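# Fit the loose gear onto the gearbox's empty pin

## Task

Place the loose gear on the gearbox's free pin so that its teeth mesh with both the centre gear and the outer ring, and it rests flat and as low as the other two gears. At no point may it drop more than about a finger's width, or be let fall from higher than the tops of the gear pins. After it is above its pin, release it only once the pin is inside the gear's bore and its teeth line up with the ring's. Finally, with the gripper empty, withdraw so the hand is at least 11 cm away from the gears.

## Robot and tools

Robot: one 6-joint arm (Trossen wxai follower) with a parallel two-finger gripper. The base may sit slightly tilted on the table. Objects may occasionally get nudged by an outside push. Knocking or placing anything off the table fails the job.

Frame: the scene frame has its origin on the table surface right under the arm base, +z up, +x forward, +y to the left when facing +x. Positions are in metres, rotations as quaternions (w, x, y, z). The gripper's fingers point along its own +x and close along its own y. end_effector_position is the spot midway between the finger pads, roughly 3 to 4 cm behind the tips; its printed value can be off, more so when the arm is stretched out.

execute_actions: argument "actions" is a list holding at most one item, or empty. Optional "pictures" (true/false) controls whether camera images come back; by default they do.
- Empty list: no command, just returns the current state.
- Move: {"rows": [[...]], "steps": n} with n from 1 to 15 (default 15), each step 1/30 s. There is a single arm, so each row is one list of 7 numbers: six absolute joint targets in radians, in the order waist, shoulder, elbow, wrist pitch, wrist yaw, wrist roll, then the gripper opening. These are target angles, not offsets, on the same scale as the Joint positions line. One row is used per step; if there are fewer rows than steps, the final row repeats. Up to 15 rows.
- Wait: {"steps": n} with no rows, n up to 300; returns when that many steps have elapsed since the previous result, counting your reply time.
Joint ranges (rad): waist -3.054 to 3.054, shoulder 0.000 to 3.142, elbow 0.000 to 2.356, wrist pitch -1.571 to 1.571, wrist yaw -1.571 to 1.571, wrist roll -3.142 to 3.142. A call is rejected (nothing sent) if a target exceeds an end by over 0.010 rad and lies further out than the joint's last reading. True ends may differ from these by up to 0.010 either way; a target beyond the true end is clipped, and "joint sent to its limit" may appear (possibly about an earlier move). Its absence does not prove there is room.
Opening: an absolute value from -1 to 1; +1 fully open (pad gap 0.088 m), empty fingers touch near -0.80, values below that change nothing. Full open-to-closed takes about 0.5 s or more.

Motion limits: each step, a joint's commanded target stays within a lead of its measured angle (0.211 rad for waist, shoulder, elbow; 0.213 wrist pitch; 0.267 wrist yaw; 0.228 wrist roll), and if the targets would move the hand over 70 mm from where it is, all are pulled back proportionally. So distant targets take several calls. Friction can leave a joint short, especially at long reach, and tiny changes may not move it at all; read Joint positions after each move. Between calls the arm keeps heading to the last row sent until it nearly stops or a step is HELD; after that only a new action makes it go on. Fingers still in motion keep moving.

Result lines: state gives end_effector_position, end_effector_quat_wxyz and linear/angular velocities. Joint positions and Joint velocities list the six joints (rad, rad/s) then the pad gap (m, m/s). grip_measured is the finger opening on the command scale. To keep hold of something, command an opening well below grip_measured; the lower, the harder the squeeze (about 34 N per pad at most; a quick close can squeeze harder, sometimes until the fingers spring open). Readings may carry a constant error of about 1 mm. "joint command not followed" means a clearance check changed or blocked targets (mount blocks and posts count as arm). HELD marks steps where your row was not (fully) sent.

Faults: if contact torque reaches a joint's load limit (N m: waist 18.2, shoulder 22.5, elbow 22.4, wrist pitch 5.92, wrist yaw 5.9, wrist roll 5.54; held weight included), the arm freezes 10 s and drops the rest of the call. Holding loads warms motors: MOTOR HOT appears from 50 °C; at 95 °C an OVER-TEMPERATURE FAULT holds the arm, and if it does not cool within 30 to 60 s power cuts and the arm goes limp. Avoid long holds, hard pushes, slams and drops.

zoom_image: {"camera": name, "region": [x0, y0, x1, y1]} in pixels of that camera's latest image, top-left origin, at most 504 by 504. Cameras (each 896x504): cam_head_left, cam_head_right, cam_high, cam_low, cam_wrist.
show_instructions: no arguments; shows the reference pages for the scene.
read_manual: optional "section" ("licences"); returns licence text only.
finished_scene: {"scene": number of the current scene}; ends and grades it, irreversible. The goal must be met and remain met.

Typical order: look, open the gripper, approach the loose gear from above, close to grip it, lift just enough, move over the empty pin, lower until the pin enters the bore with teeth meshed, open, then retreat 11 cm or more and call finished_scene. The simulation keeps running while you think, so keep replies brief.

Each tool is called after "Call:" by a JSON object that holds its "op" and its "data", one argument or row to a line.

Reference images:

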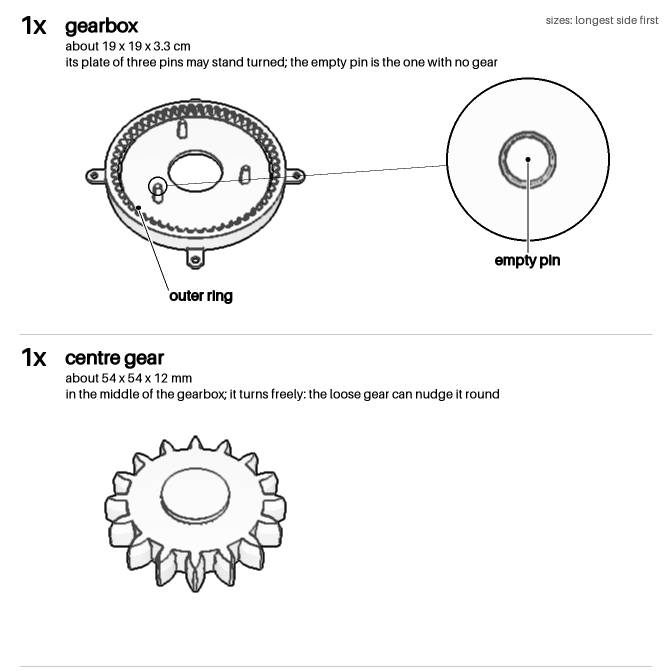

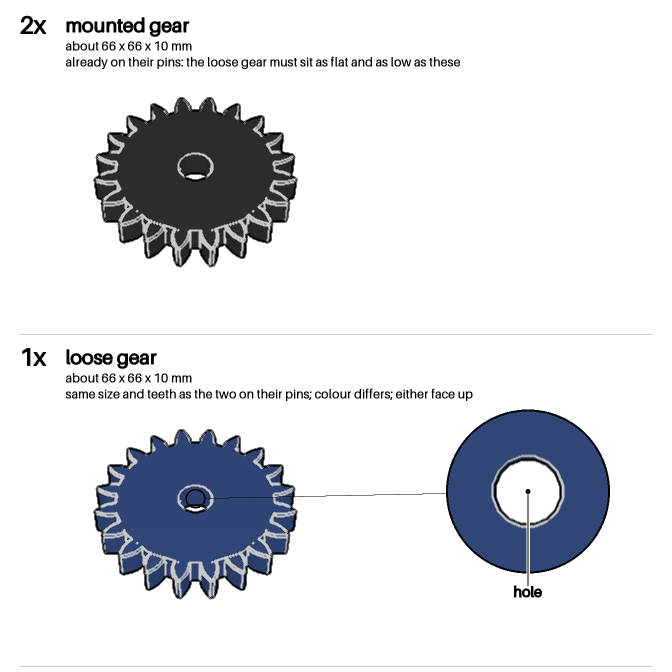

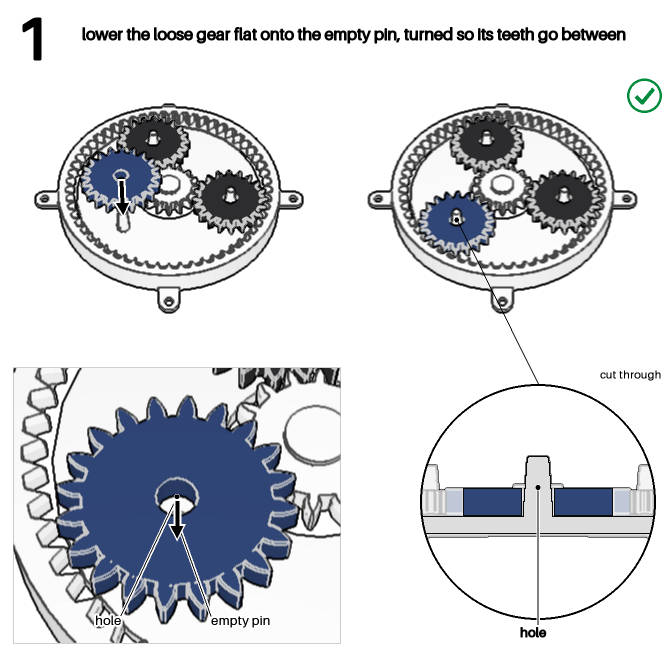

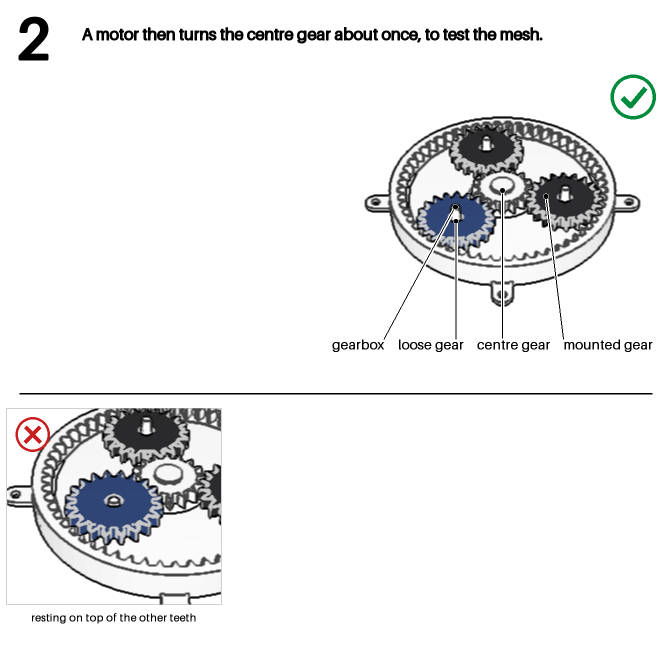

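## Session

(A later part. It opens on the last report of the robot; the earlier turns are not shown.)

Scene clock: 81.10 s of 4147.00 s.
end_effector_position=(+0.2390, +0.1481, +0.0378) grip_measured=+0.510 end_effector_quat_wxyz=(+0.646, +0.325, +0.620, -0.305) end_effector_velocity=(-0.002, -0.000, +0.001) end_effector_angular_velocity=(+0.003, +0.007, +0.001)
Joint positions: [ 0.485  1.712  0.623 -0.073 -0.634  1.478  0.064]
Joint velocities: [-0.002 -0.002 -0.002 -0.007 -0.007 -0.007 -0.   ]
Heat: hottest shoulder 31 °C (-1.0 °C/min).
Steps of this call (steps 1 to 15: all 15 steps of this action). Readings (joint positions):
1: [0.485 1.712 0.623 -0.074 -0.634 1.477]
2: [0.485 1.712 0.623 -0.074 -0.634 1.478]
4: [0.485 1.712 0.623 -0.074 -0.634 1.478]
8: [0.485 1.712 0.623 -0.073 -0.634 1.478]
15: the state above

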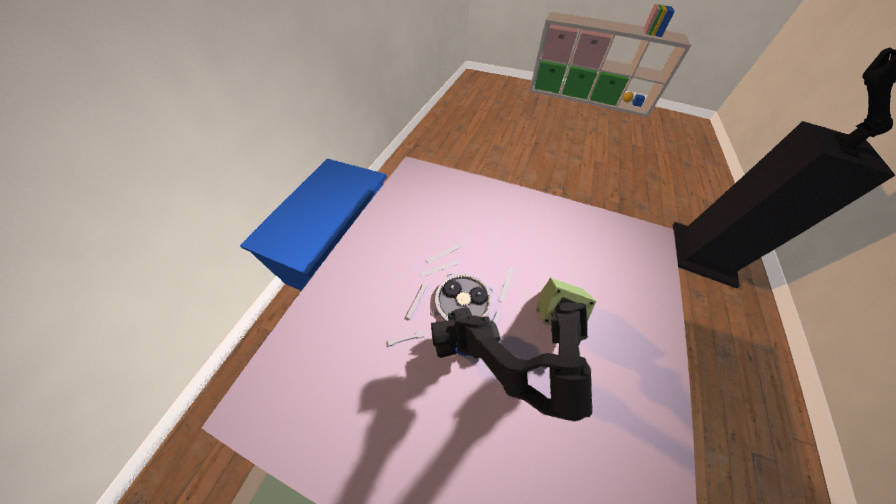

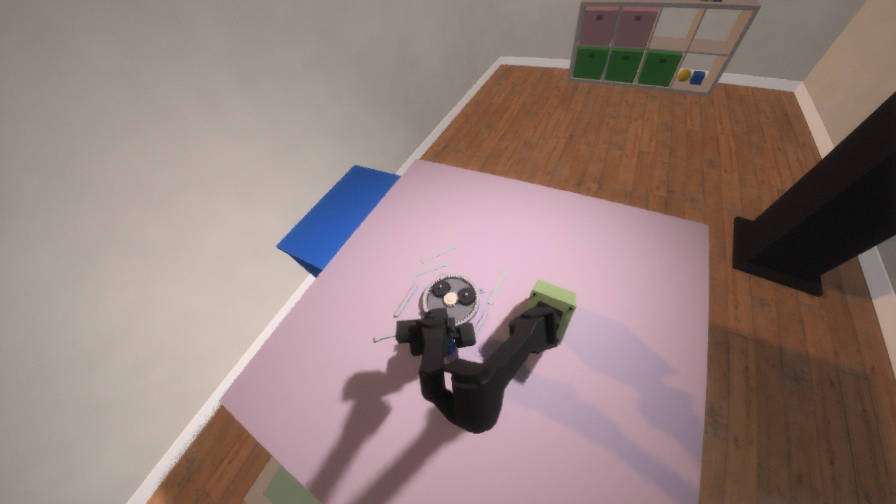

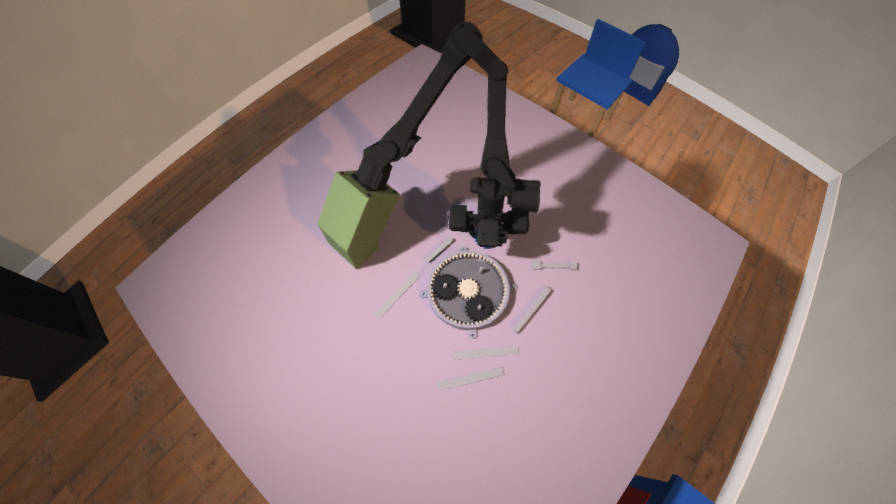

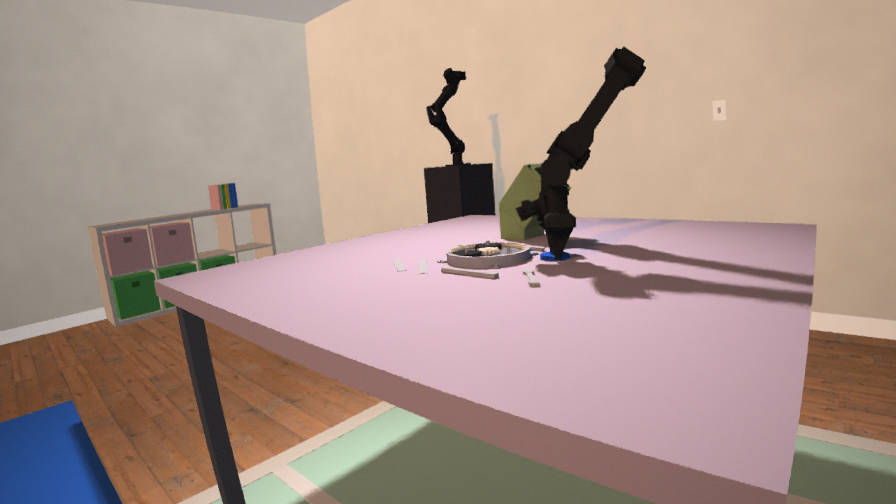

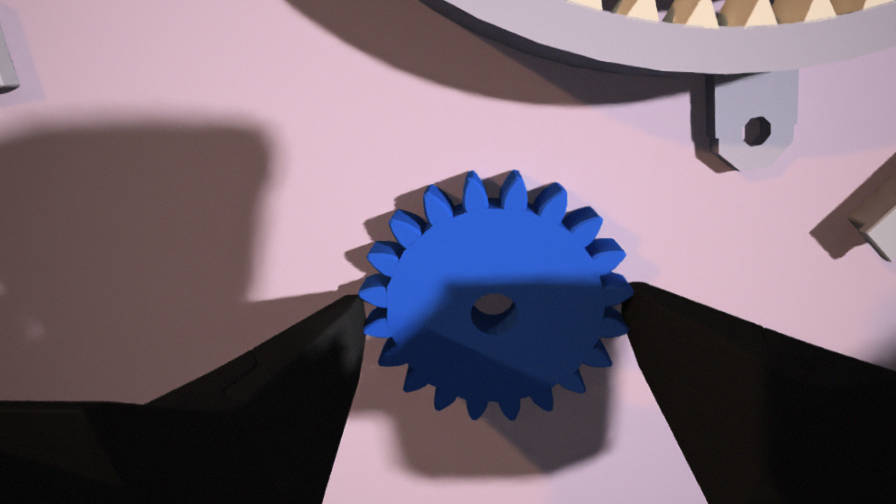

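Call:
{"op": "execute_actions", "data": {
  "actions": [
    {"rows":[[0.46,1.68,0.63,-0.14,-0.645,1.45,0.25],[0.46,1.68,0.63,-0.14,-0.645,1.45,0.25],[0.46,1.68,0.63,-0.14,-0.645,1.45,0.25],[0.42,1.63,0.641,-0.23,-0.657,1.40,0.25],[0.42,1.63,0.641,-0.23,-0.657,1.40,0.25],[0.42,1.63,0.641,-0.23,-0.657,1.40,0.25],[0.378,1.581,0.653,-0.323,-0.67,1.36,0.25],[0.378,1.581,0.653,-0.323,-0.67,1.36,0.25],[0.378,1.581,0.653,-0.323,-0.67,1.36,0.25],[0.33,1.52,0.66,-0.43,-0.685,1.31,0.25]],"steps":15}
  ],
  "pictures": false
}}

Call:
{"op": "execute_actions", "data": {
  "actions": [
    {"rows":[[0.27,1.58,0.68,-0.44,-0.695,1.36,0.25],[0.27,1.58,0.68,-0.44,-0.695,1.36,0.25],[0.27,1.58,0.68,-0.44,-0.695,1.36,0.25],[0.2,1.67,0.71,-0.44,-0.71,1.42,0.25],[0.2,1.67,0.71,-0.44,-0.71,1.42,0.25],[0.2,1.67,0.71,-0.44,-0.71,1.42,0.25],[0.12,1.77,0.745,-0.44,-0.72,1.49,0.25],[0.12,1.77,0.745,-0.44,-0.72,1.49,0.25],[0.12,1.77,0.745,-0.44,-0.72,1.49,0.25],[0.047,1.884,0.772,-0.417,-0.73,1.56,0.25]],"steps":15}
  ],
  "pictures": false
}}

Call:
{"op": "execute_actions", "data": {
  "actions": [
    {"steps":15}
  ]
}}

Scene clock: 90.77 s of 4147.00 s.
end_effector_position=(+0.2313, +0.1417, +0.0888) grip_measured=+0.506 end_effector_quat_wxyz=(+0.637, +0.329, +0.618, -0.322) end_effector_velocity=(-0.018, -0.000, +0.048) end_effector_angular_velocity=(+0.008, +0.030, -0.014)
Joint positions: [ 0.348  1.548  0.651 -0.391 -0.676  1.331  0.064]
Joint velocities: [-0.12  -0.164  0.027 -0.315 -0.051 -0.154  0.   ]
Heat: hottest shoulder 31 °C (-1.0 °C/min).
Steps of this call (steps 1 to 15: the robot went on to your last target; steps 16 to 275: nothing new was sent; steps 276 to 290: all 15 steps of this action). Readings (joint positions):
276: [0.484 1.712 0.623 -0.079 -0.634 1.478]
277: [0.481 1.711 0.623 -0.094 -0.634 1.473]
279: [0.472 1.702 0.624 -0.128 -0.639 1.457]
283: [0.427 1.648 0.634 -0.230 -0.654 1.407]
290: the state above

Scene clock: 91.27 s of 4147.00 s.
end_effector_position=(+0.2680, +0.0612, +0.0945) grip_measured=+0.506 end_effector_quat_wxyz=(+0.525, +0.491, +0.505, -0.479) end_effector_velocity=(-0.004, -0.079, -0.016) end_effector_angular_velocity=(+0.056, +0.071, -0.531)
Joint positions: [ 0.072  1.845  0.753 -0.423 -0.72   1.532  0.064]
Joint velocities: [-0.203  0.31   0.042 -0.007 -0.051  0.198 -0.   ]
Heat: hottest shoulder 31 °C (-1.0 °C/min).
Steps of this call (steps 1 to 15: all 15 steps of this action). Readings (joint positions):
1: [0.341 1.546 0.654 -0.403 -0.682 1.330]
2: [0.327 1.548 0.658 -0.413 -0.686 1.335]
4: [0.297 1.566 0.668 -0.424 -0.692 1.352]
8: [0.209 1.662 0.706 -0.435 -0.708 1.421]
15: the state above

Scene clock: 91.77 s of 4147.00 s.
end_effector_position=(+0.2709, +0.0549, +0.0937) grip_measured=+0.506 end_effector_quat_wxyz=(+0.512, +0.505, +0.494, -0.489) end_effector_velocity=(-0.001, -0.000, +0.001) end_effector_angular_velocity=(+0.007, +0.001, -0.003)
Joint positions: [ 0.053  1.875  0.764 -0.419 -0.727  1.555  0.064]
Joint velocities: [-0.007 -0.002 -0.002 -0.007 -0.007 -0.007  0.   ]
Heat: hottest shoulder 31 °C (-1.0 °C/min).
Steps of this call (steps 1 to 15: the robot went on to your last target). Readings (joint positions):
1: [0.066 1.854 0.754 -0.423 -0.722 1.538]
2: [0.063 1.859 0.756 -0.422 -0.723 1.542]
4: [0.060 1.865 0.760 -0.420 -0.725 1.548]
8: [0.055 1.871 0.763 -0.419 -0.726 1.553]
15: the state above

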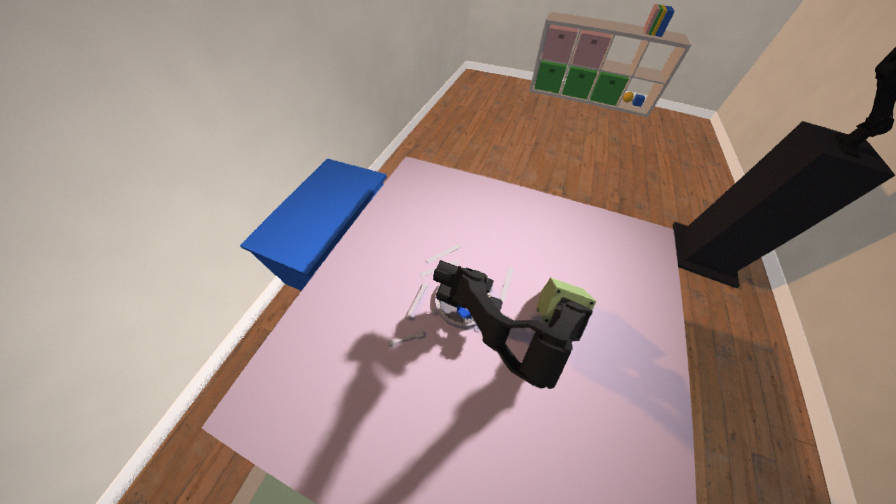

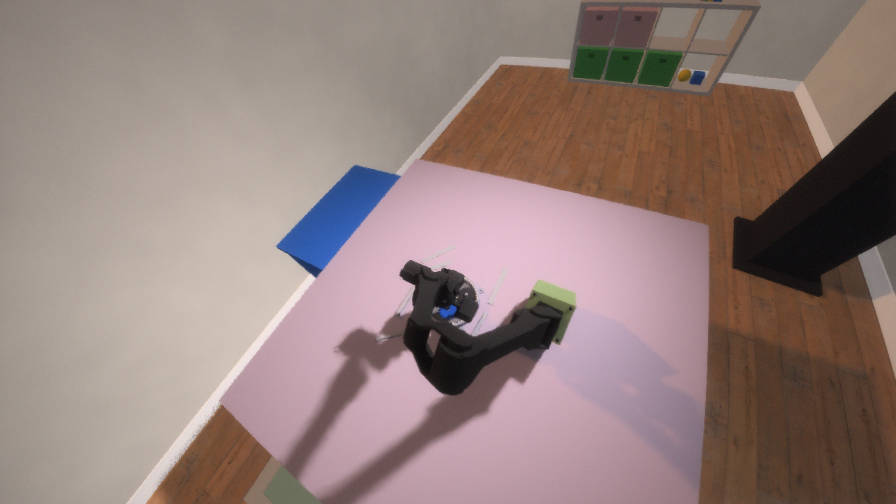

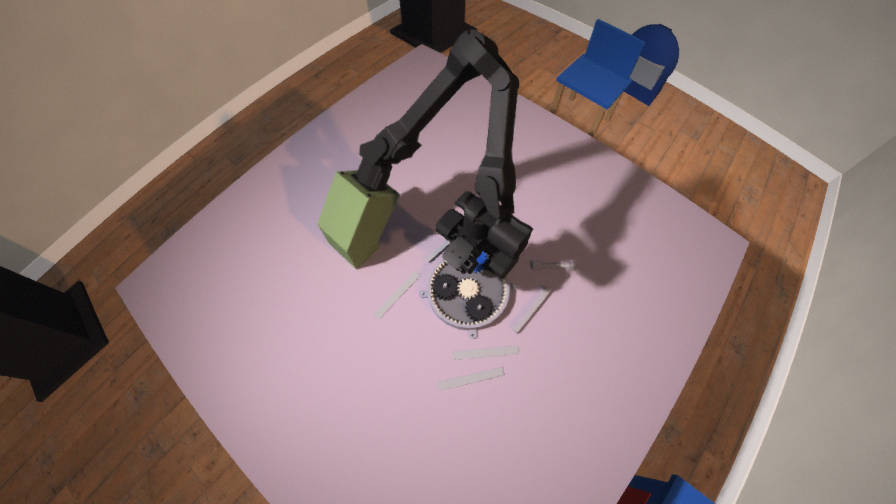

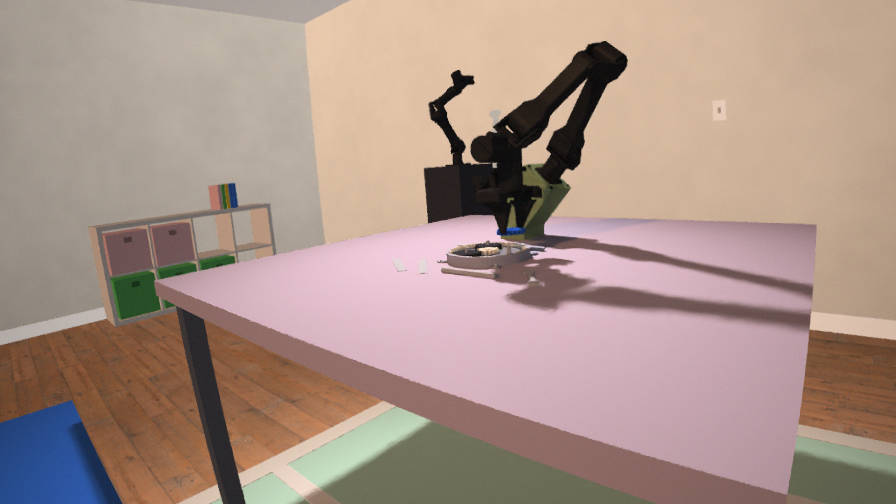

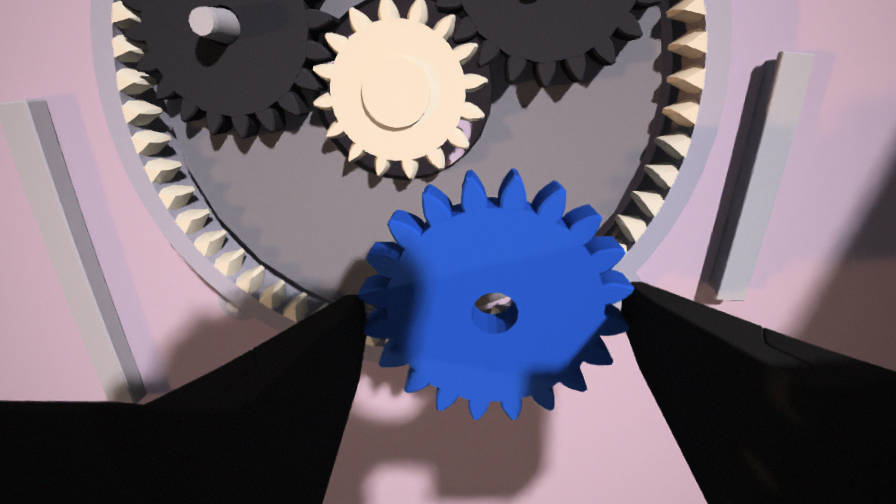

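Call:
{"op": "execute_actions", "data": {
  "actions": [
    {"rows":[[0.06,1.905,0.805,-0.415,-0.728,1.575,0.25],[0.06,1.905,0.805,-0.415,-0.728,1.575,0.25],[0.06,1.905,0.805,-0.415,-0.728,1.575,0.25],[0.069,1.936,0.84,-0.413,-0.729,1.59,0.25]],"steps":15}
  ],
  "pictures": false
}}

Call:
{"op": "execute_actions", "data": {
  "actions": [
    {"steps":8}
  ]
}}

Scene clock: 113.57 s of 4147.00 s.
end_effector_position=(+0.2890, +0.0565, +0.0900) grip_measured=+0.504 end_effector_quat_wxyz=(+0.512, +0.508, +0.492, -0.488) end_effector_velocity=(-0.001, +0.006, -0.001) end_effector_angular_velocity=(+0.037, +0.015, -0.015)
Joint positions: [ 0.068  1.925  0.83  -0.414 -0.727  1.585  0.064]
Joint velocities: [ 0.002  0.007  0.012 -0.022 -0.037  0.007 -0.   ]
Heat: hottest waist 32 °C (+0.0 °C/min).
Steps of this call (steps 1 to 15: the robot went on to your last target; steps 16 to 639: nothing new was sent; steps 640 to 654: all 15 steps of this action). Readings (joint positions):
640: [0.052 1.879 0.768 -0.419 -0.727 1.559]
641: [0.053 1.883 0.774 -0.419 -0.727 1.562]
643: [0.055 1.892 0.788 -0.417 -0.727 1.568]
647: [0.065 1.916 0.821 -0.414 -0.727 1.580]
654: the state above

Scene clock: 113.83 s of 4147.00 s.
end_effector_position=(+0.2895, +0.0566, +0.0899) grip_measured=+0.504 end_effector_quat_wxyz=(+0.512, +0.508, +0.492, -0.488) end_effector_velocity=(-0.004, -0.003, -0.001) end_effector_angular_velocity=(-0.007, +0.011, -0.006)
Joint positions: [ 0.068  1.926  0.832 -0.414 -0.727  1.586  0.064]
Joint velocities: [-0.002  0.002 -0.007 -0.007  0.007 -0.007 -0.   ]
Heat: hottest waist 32 °C (+0.0 °C/min).
Steps of this call (steps 1 to 8: the robot went on to your last target). Readings (joint positions):
1: [0.068 1.925 0.831 -0.414 -0.727 1.585]
2: [0.068 1.926 0.831 -0.414 -0.727 1.585]
4: [0.068 1.926 0.832 -0.414 -0.727 1.585]
8: the state above

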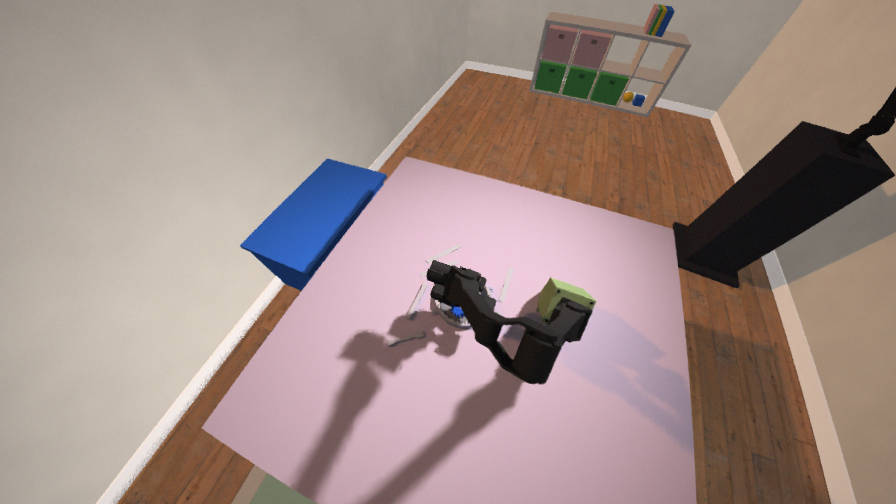

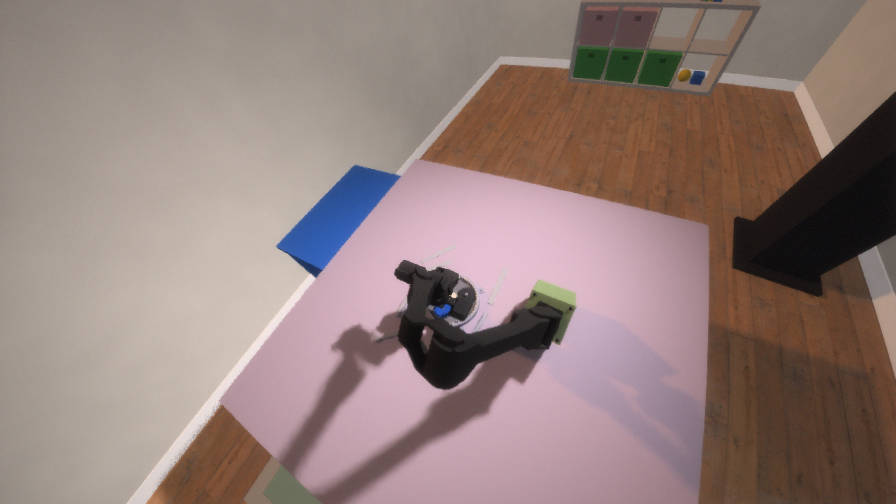

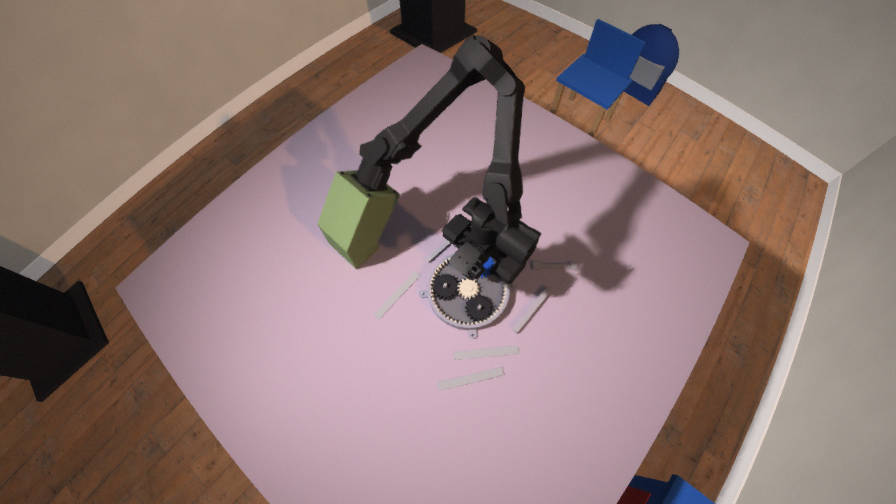

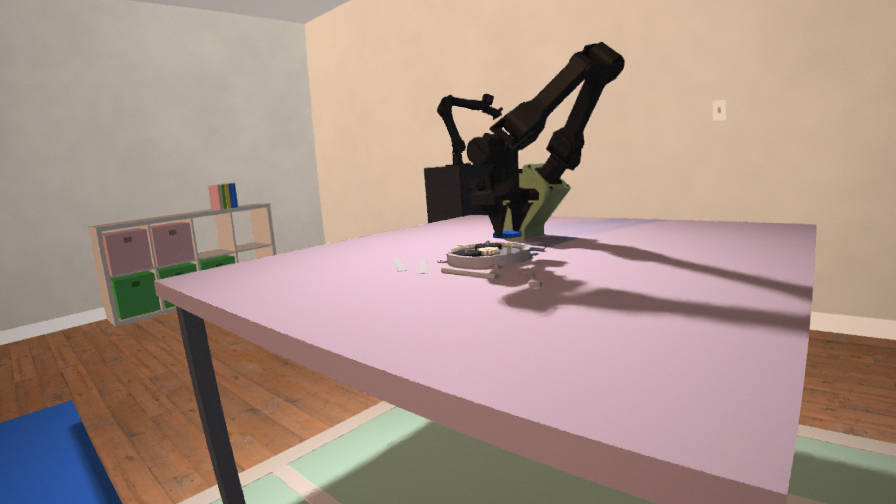

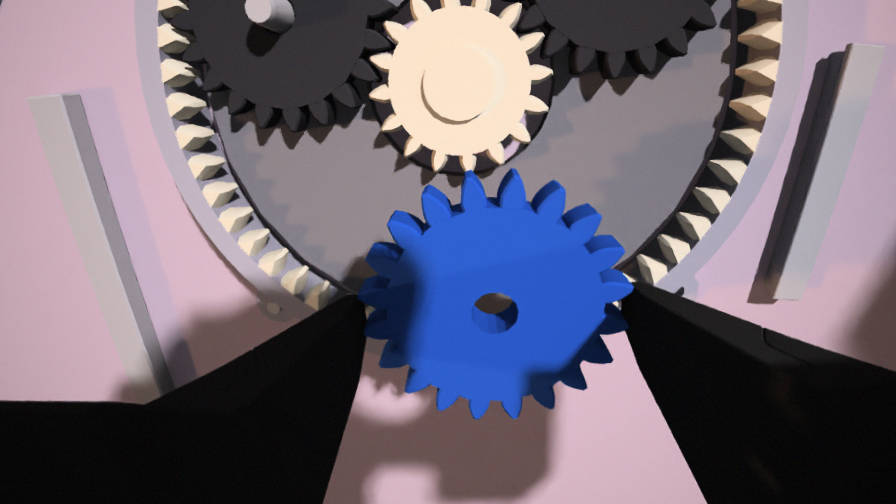

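Call:
{"op": "execute_actions", "data": {
  "actions": [
    {"rows":[[0.083,1.95,0.835,-0.381,-0.728,1.609,0.25],[0.083,1.95,0.835,-0.381,-0.728,1.609,0.25],[0.083,1.95,0.835,-0.381,-0.728,1.609,0.25],[0.097,1.964,0.829,-0.349,-0.727,1.627,0.25]],"steps":15}
  ]
}}

Call:
{"op": "zoom_image", "data": {
  "camera": "cam_wrist",
  "region": [340,100,660,380]
}}

Call:
{"op": "zoom_image", "data": {
  "camera": "cam_low",
  "region": [440,200,560,280]
}}

Scene clock: 122.70 s of 4147.00 s.
end_effector_position=(+0.2944, +0.0583, +0.0796) grip_measured=+0.504 end_effector_quat_wxyz=(+0.515, +0.508, +0.493, -0.483) end_effector_velocity=(-0.001, +0.000, -0.002) end_effector_angular_velocity=(+0.007, +0.004, +0.008)
Joint positions: [ 0.096  1.954  0.833 -0.353 -0.727  1.621  0.064]
Joint velocities: [ 0.002  0.007 -0.002  0.007 -0.007 -0.007 -0.   ]
Heat: hottest waist 33 °C (+2.0 °C/min).
Steps of this call (steps 1 to 15: the robot went on to your last target; steps 16 to 251: nothing new was sent; steps 252 to 266: all 15 steps of this action). Readings (joint positions):
252: [0.069 1.929 0.833 -0.410 -0.727 1.589]
253: [0.072 1.931 0.833 -0.403 -0.727 1.593]
255: [0.077 1.936 0.833 -0.390 -0.727 1.600]
259: [0.092 1.950 0.833 -0.364 -0.727 1.615]
266: the state above

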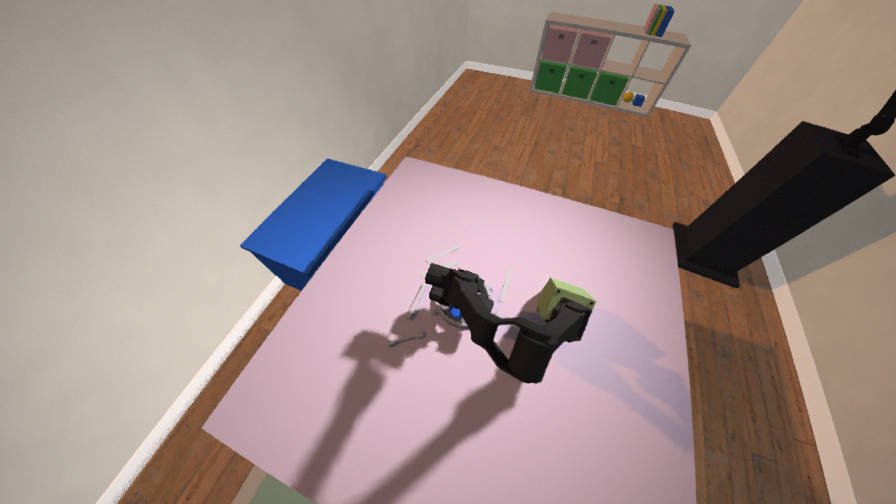

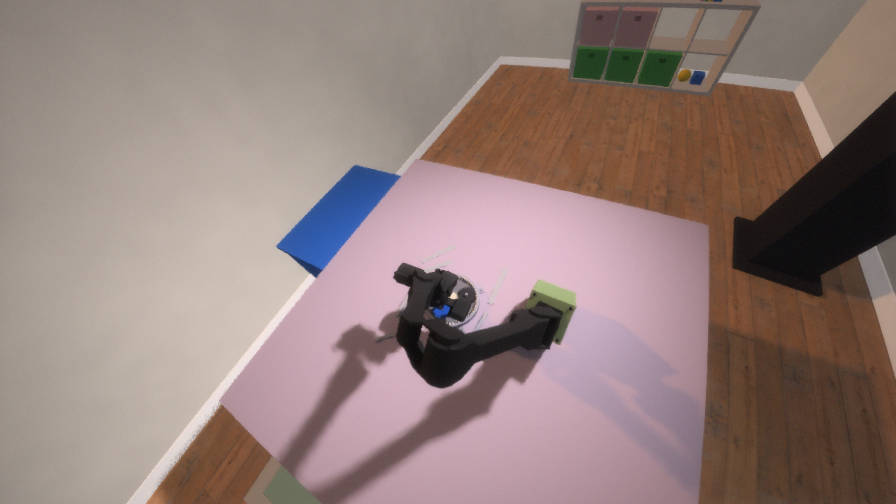

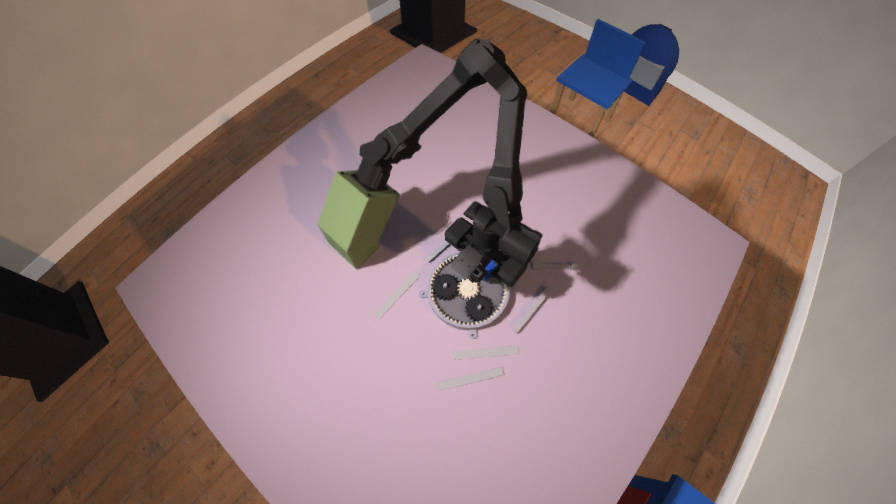

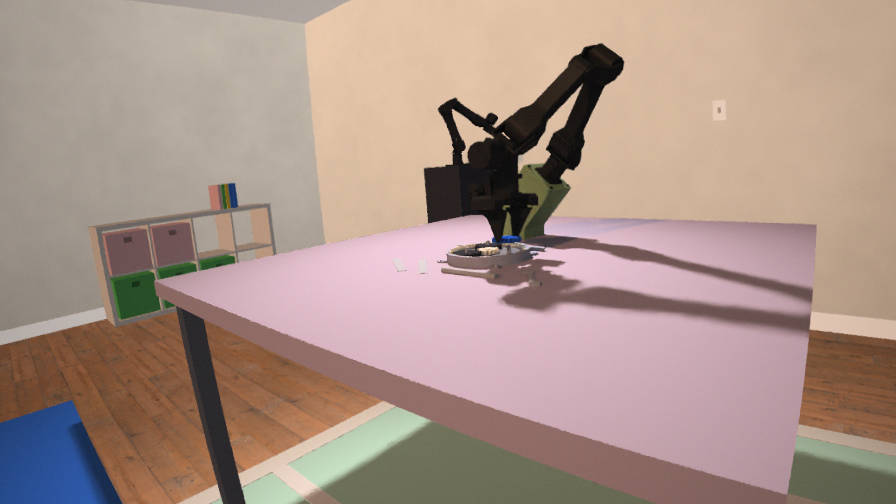

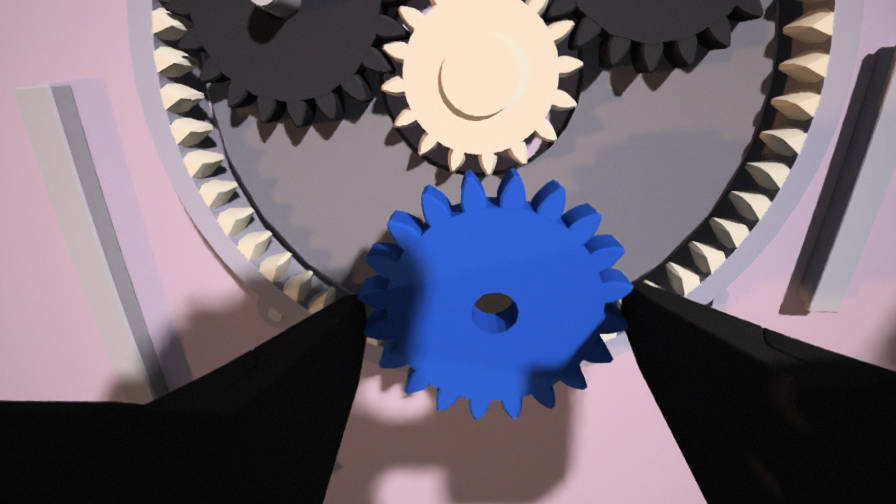

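Region (340, 100, 660, 380) of cam_wrist's 896x504 image, scaled by 1.575, with more detail than that image has; it fills the top 441 rows of this view, and the rest is white.

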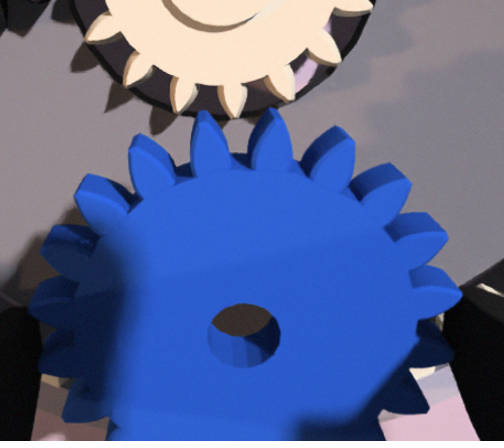

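Region (440, 200, 560, 280) of cam_low's 896x504 image, scaled by 4.200, with more detail than that image has.

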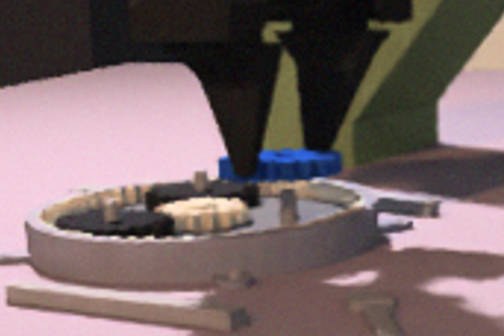

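Call:
{"op": "execute_actions", "data": {
  "actions": [
    {"rows":[[0.097,1.945,0.806,-0.34,-0.727,1.627,0.25]],"steps":15}
  ]
}}

Call:
{"op": "zoom_image", "data": {
  "camera": "cam_low",
  "region": [440,200,560,280]
}}

Call:
{"op": "zoom_image", "data": {
  "camera": "cam_high",
  "region": [430,230,530,310]
}}

Scene clock: 132.57 s of 4147.00 s.
end_effector_position=(+0.2880, +0.0557, +0.0765) grip_measured=+0.503 end_effector_quat_wxyz=(+0.510, +0.508, +0.493, -0.488) end_effector_velocity=(-0.001, -0.002, +0.000) end_effector_angular_velocity=(-0.008, -0.004, +0.007)
Joint positions: [ 0.097  1.956  0.812 -0.342 -0.727  1.623  0.064]
Joint velocities: [-0.002 -0.002 -0.007  0.007  0.007 -0.007 -0.   ]
Heat: hottest waist 33 °C (+2.0 °C/min).
Steps of this call (steps 1 to 15: the robot went on to your last target; steps 16 to 281: nothing new was sent; steps 282 to 296: all 15 steps of this action). Readings (joint positions):
282: [0.097 1.956 0.831 -0.348 -0.727 1.623]
283: [0.097 1.956 0.827 -0.346 -0.727 1.623]
285: [0.097 1.956 0.821 -0.345 -0.727 1.623]
289: [0.097 1.956 0.813 -0.343 -0.727 1.623]
296: the state above

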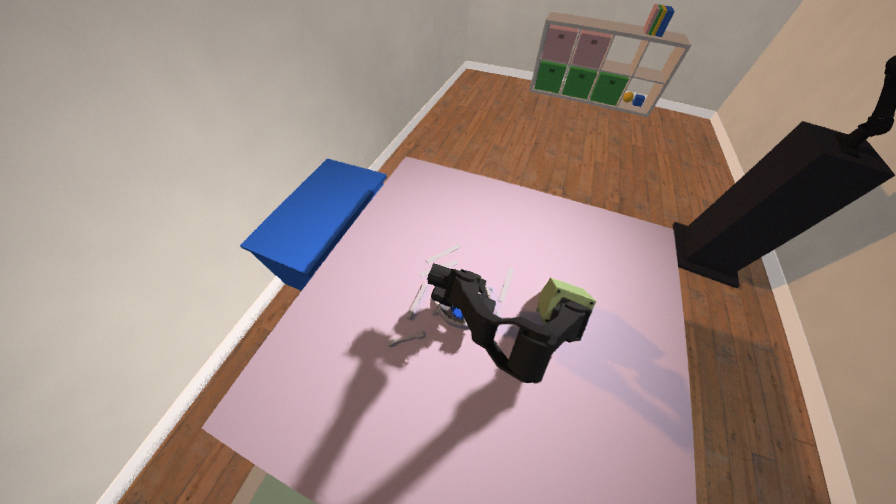

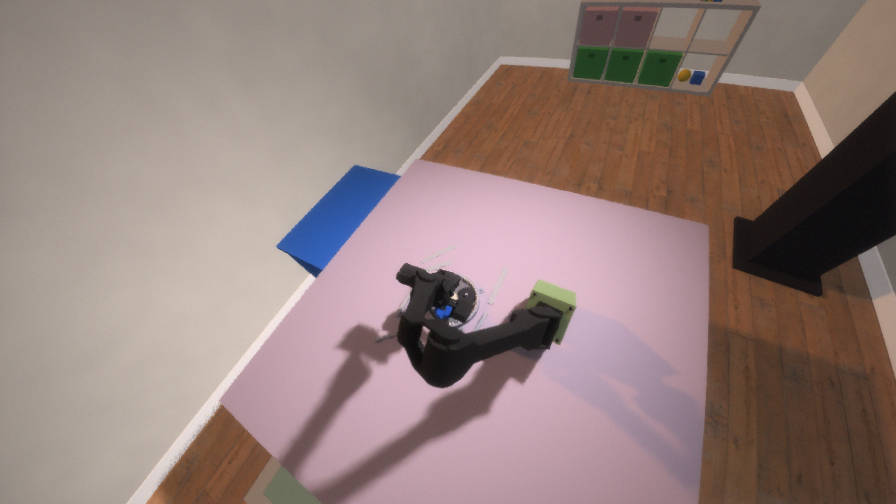

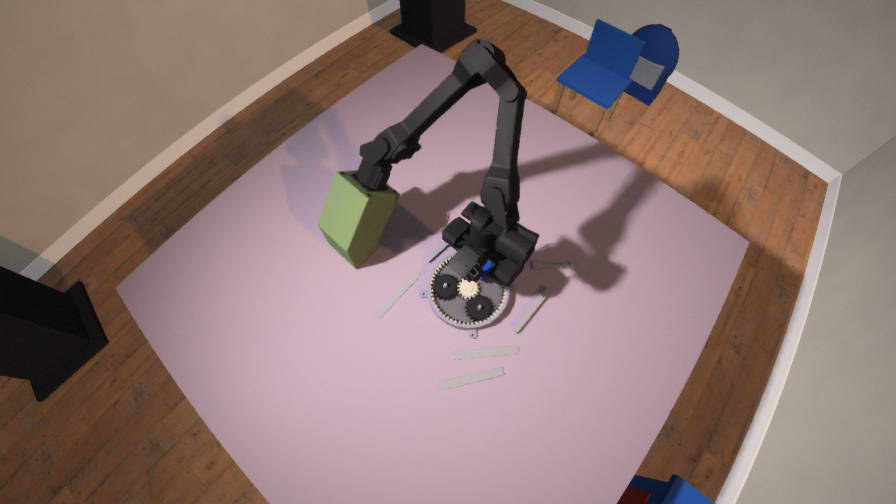

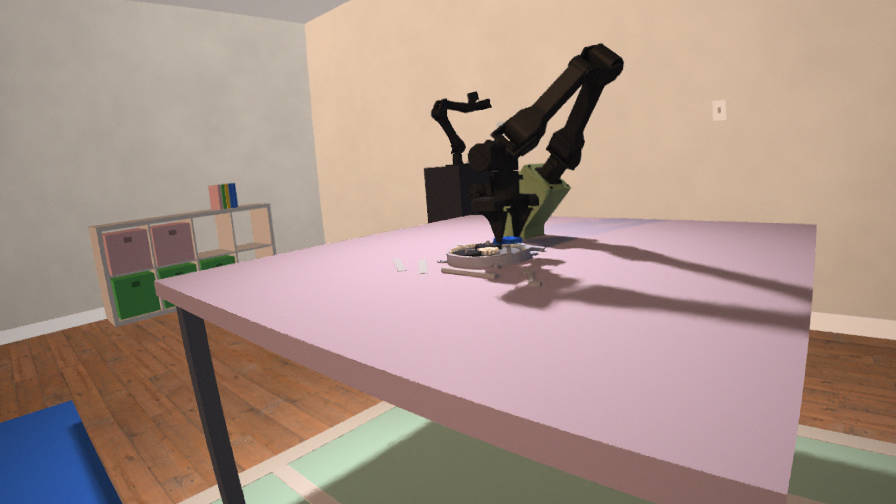

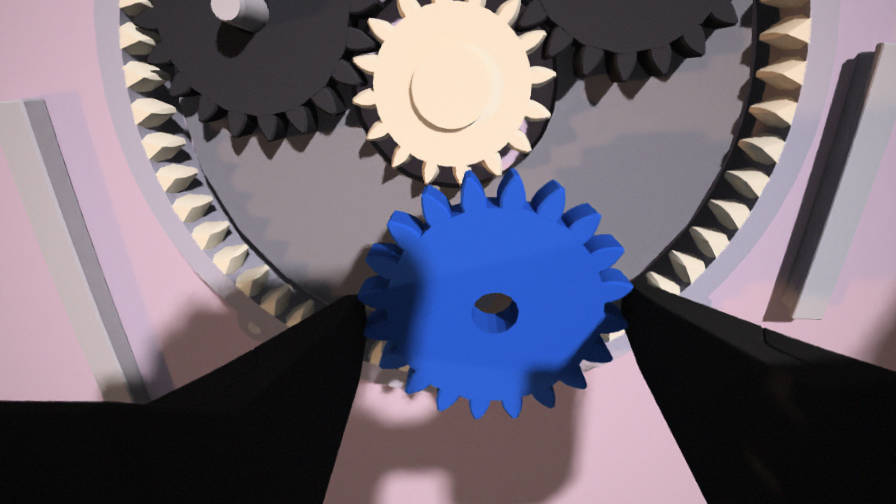

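Region (440, 200, 560, 280) of cam_low's 896x504 image, scaled by 4.200, with more detail than that image has.

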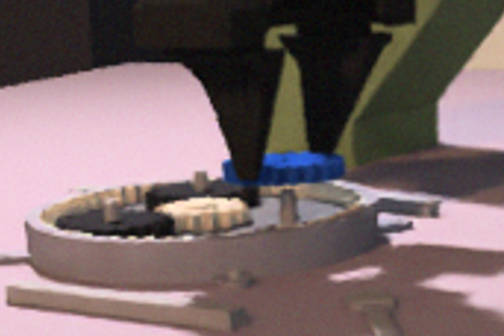

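Region (430, 230, 530, 310) of cam_high's 896x504 image, scaled by 5.040, with more detail than that image has; it fills the top 403 rows of this view, and the rest is white.

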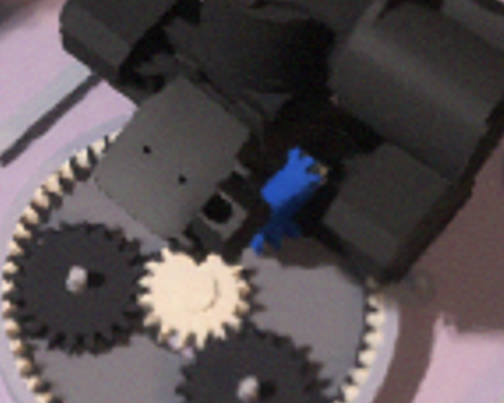

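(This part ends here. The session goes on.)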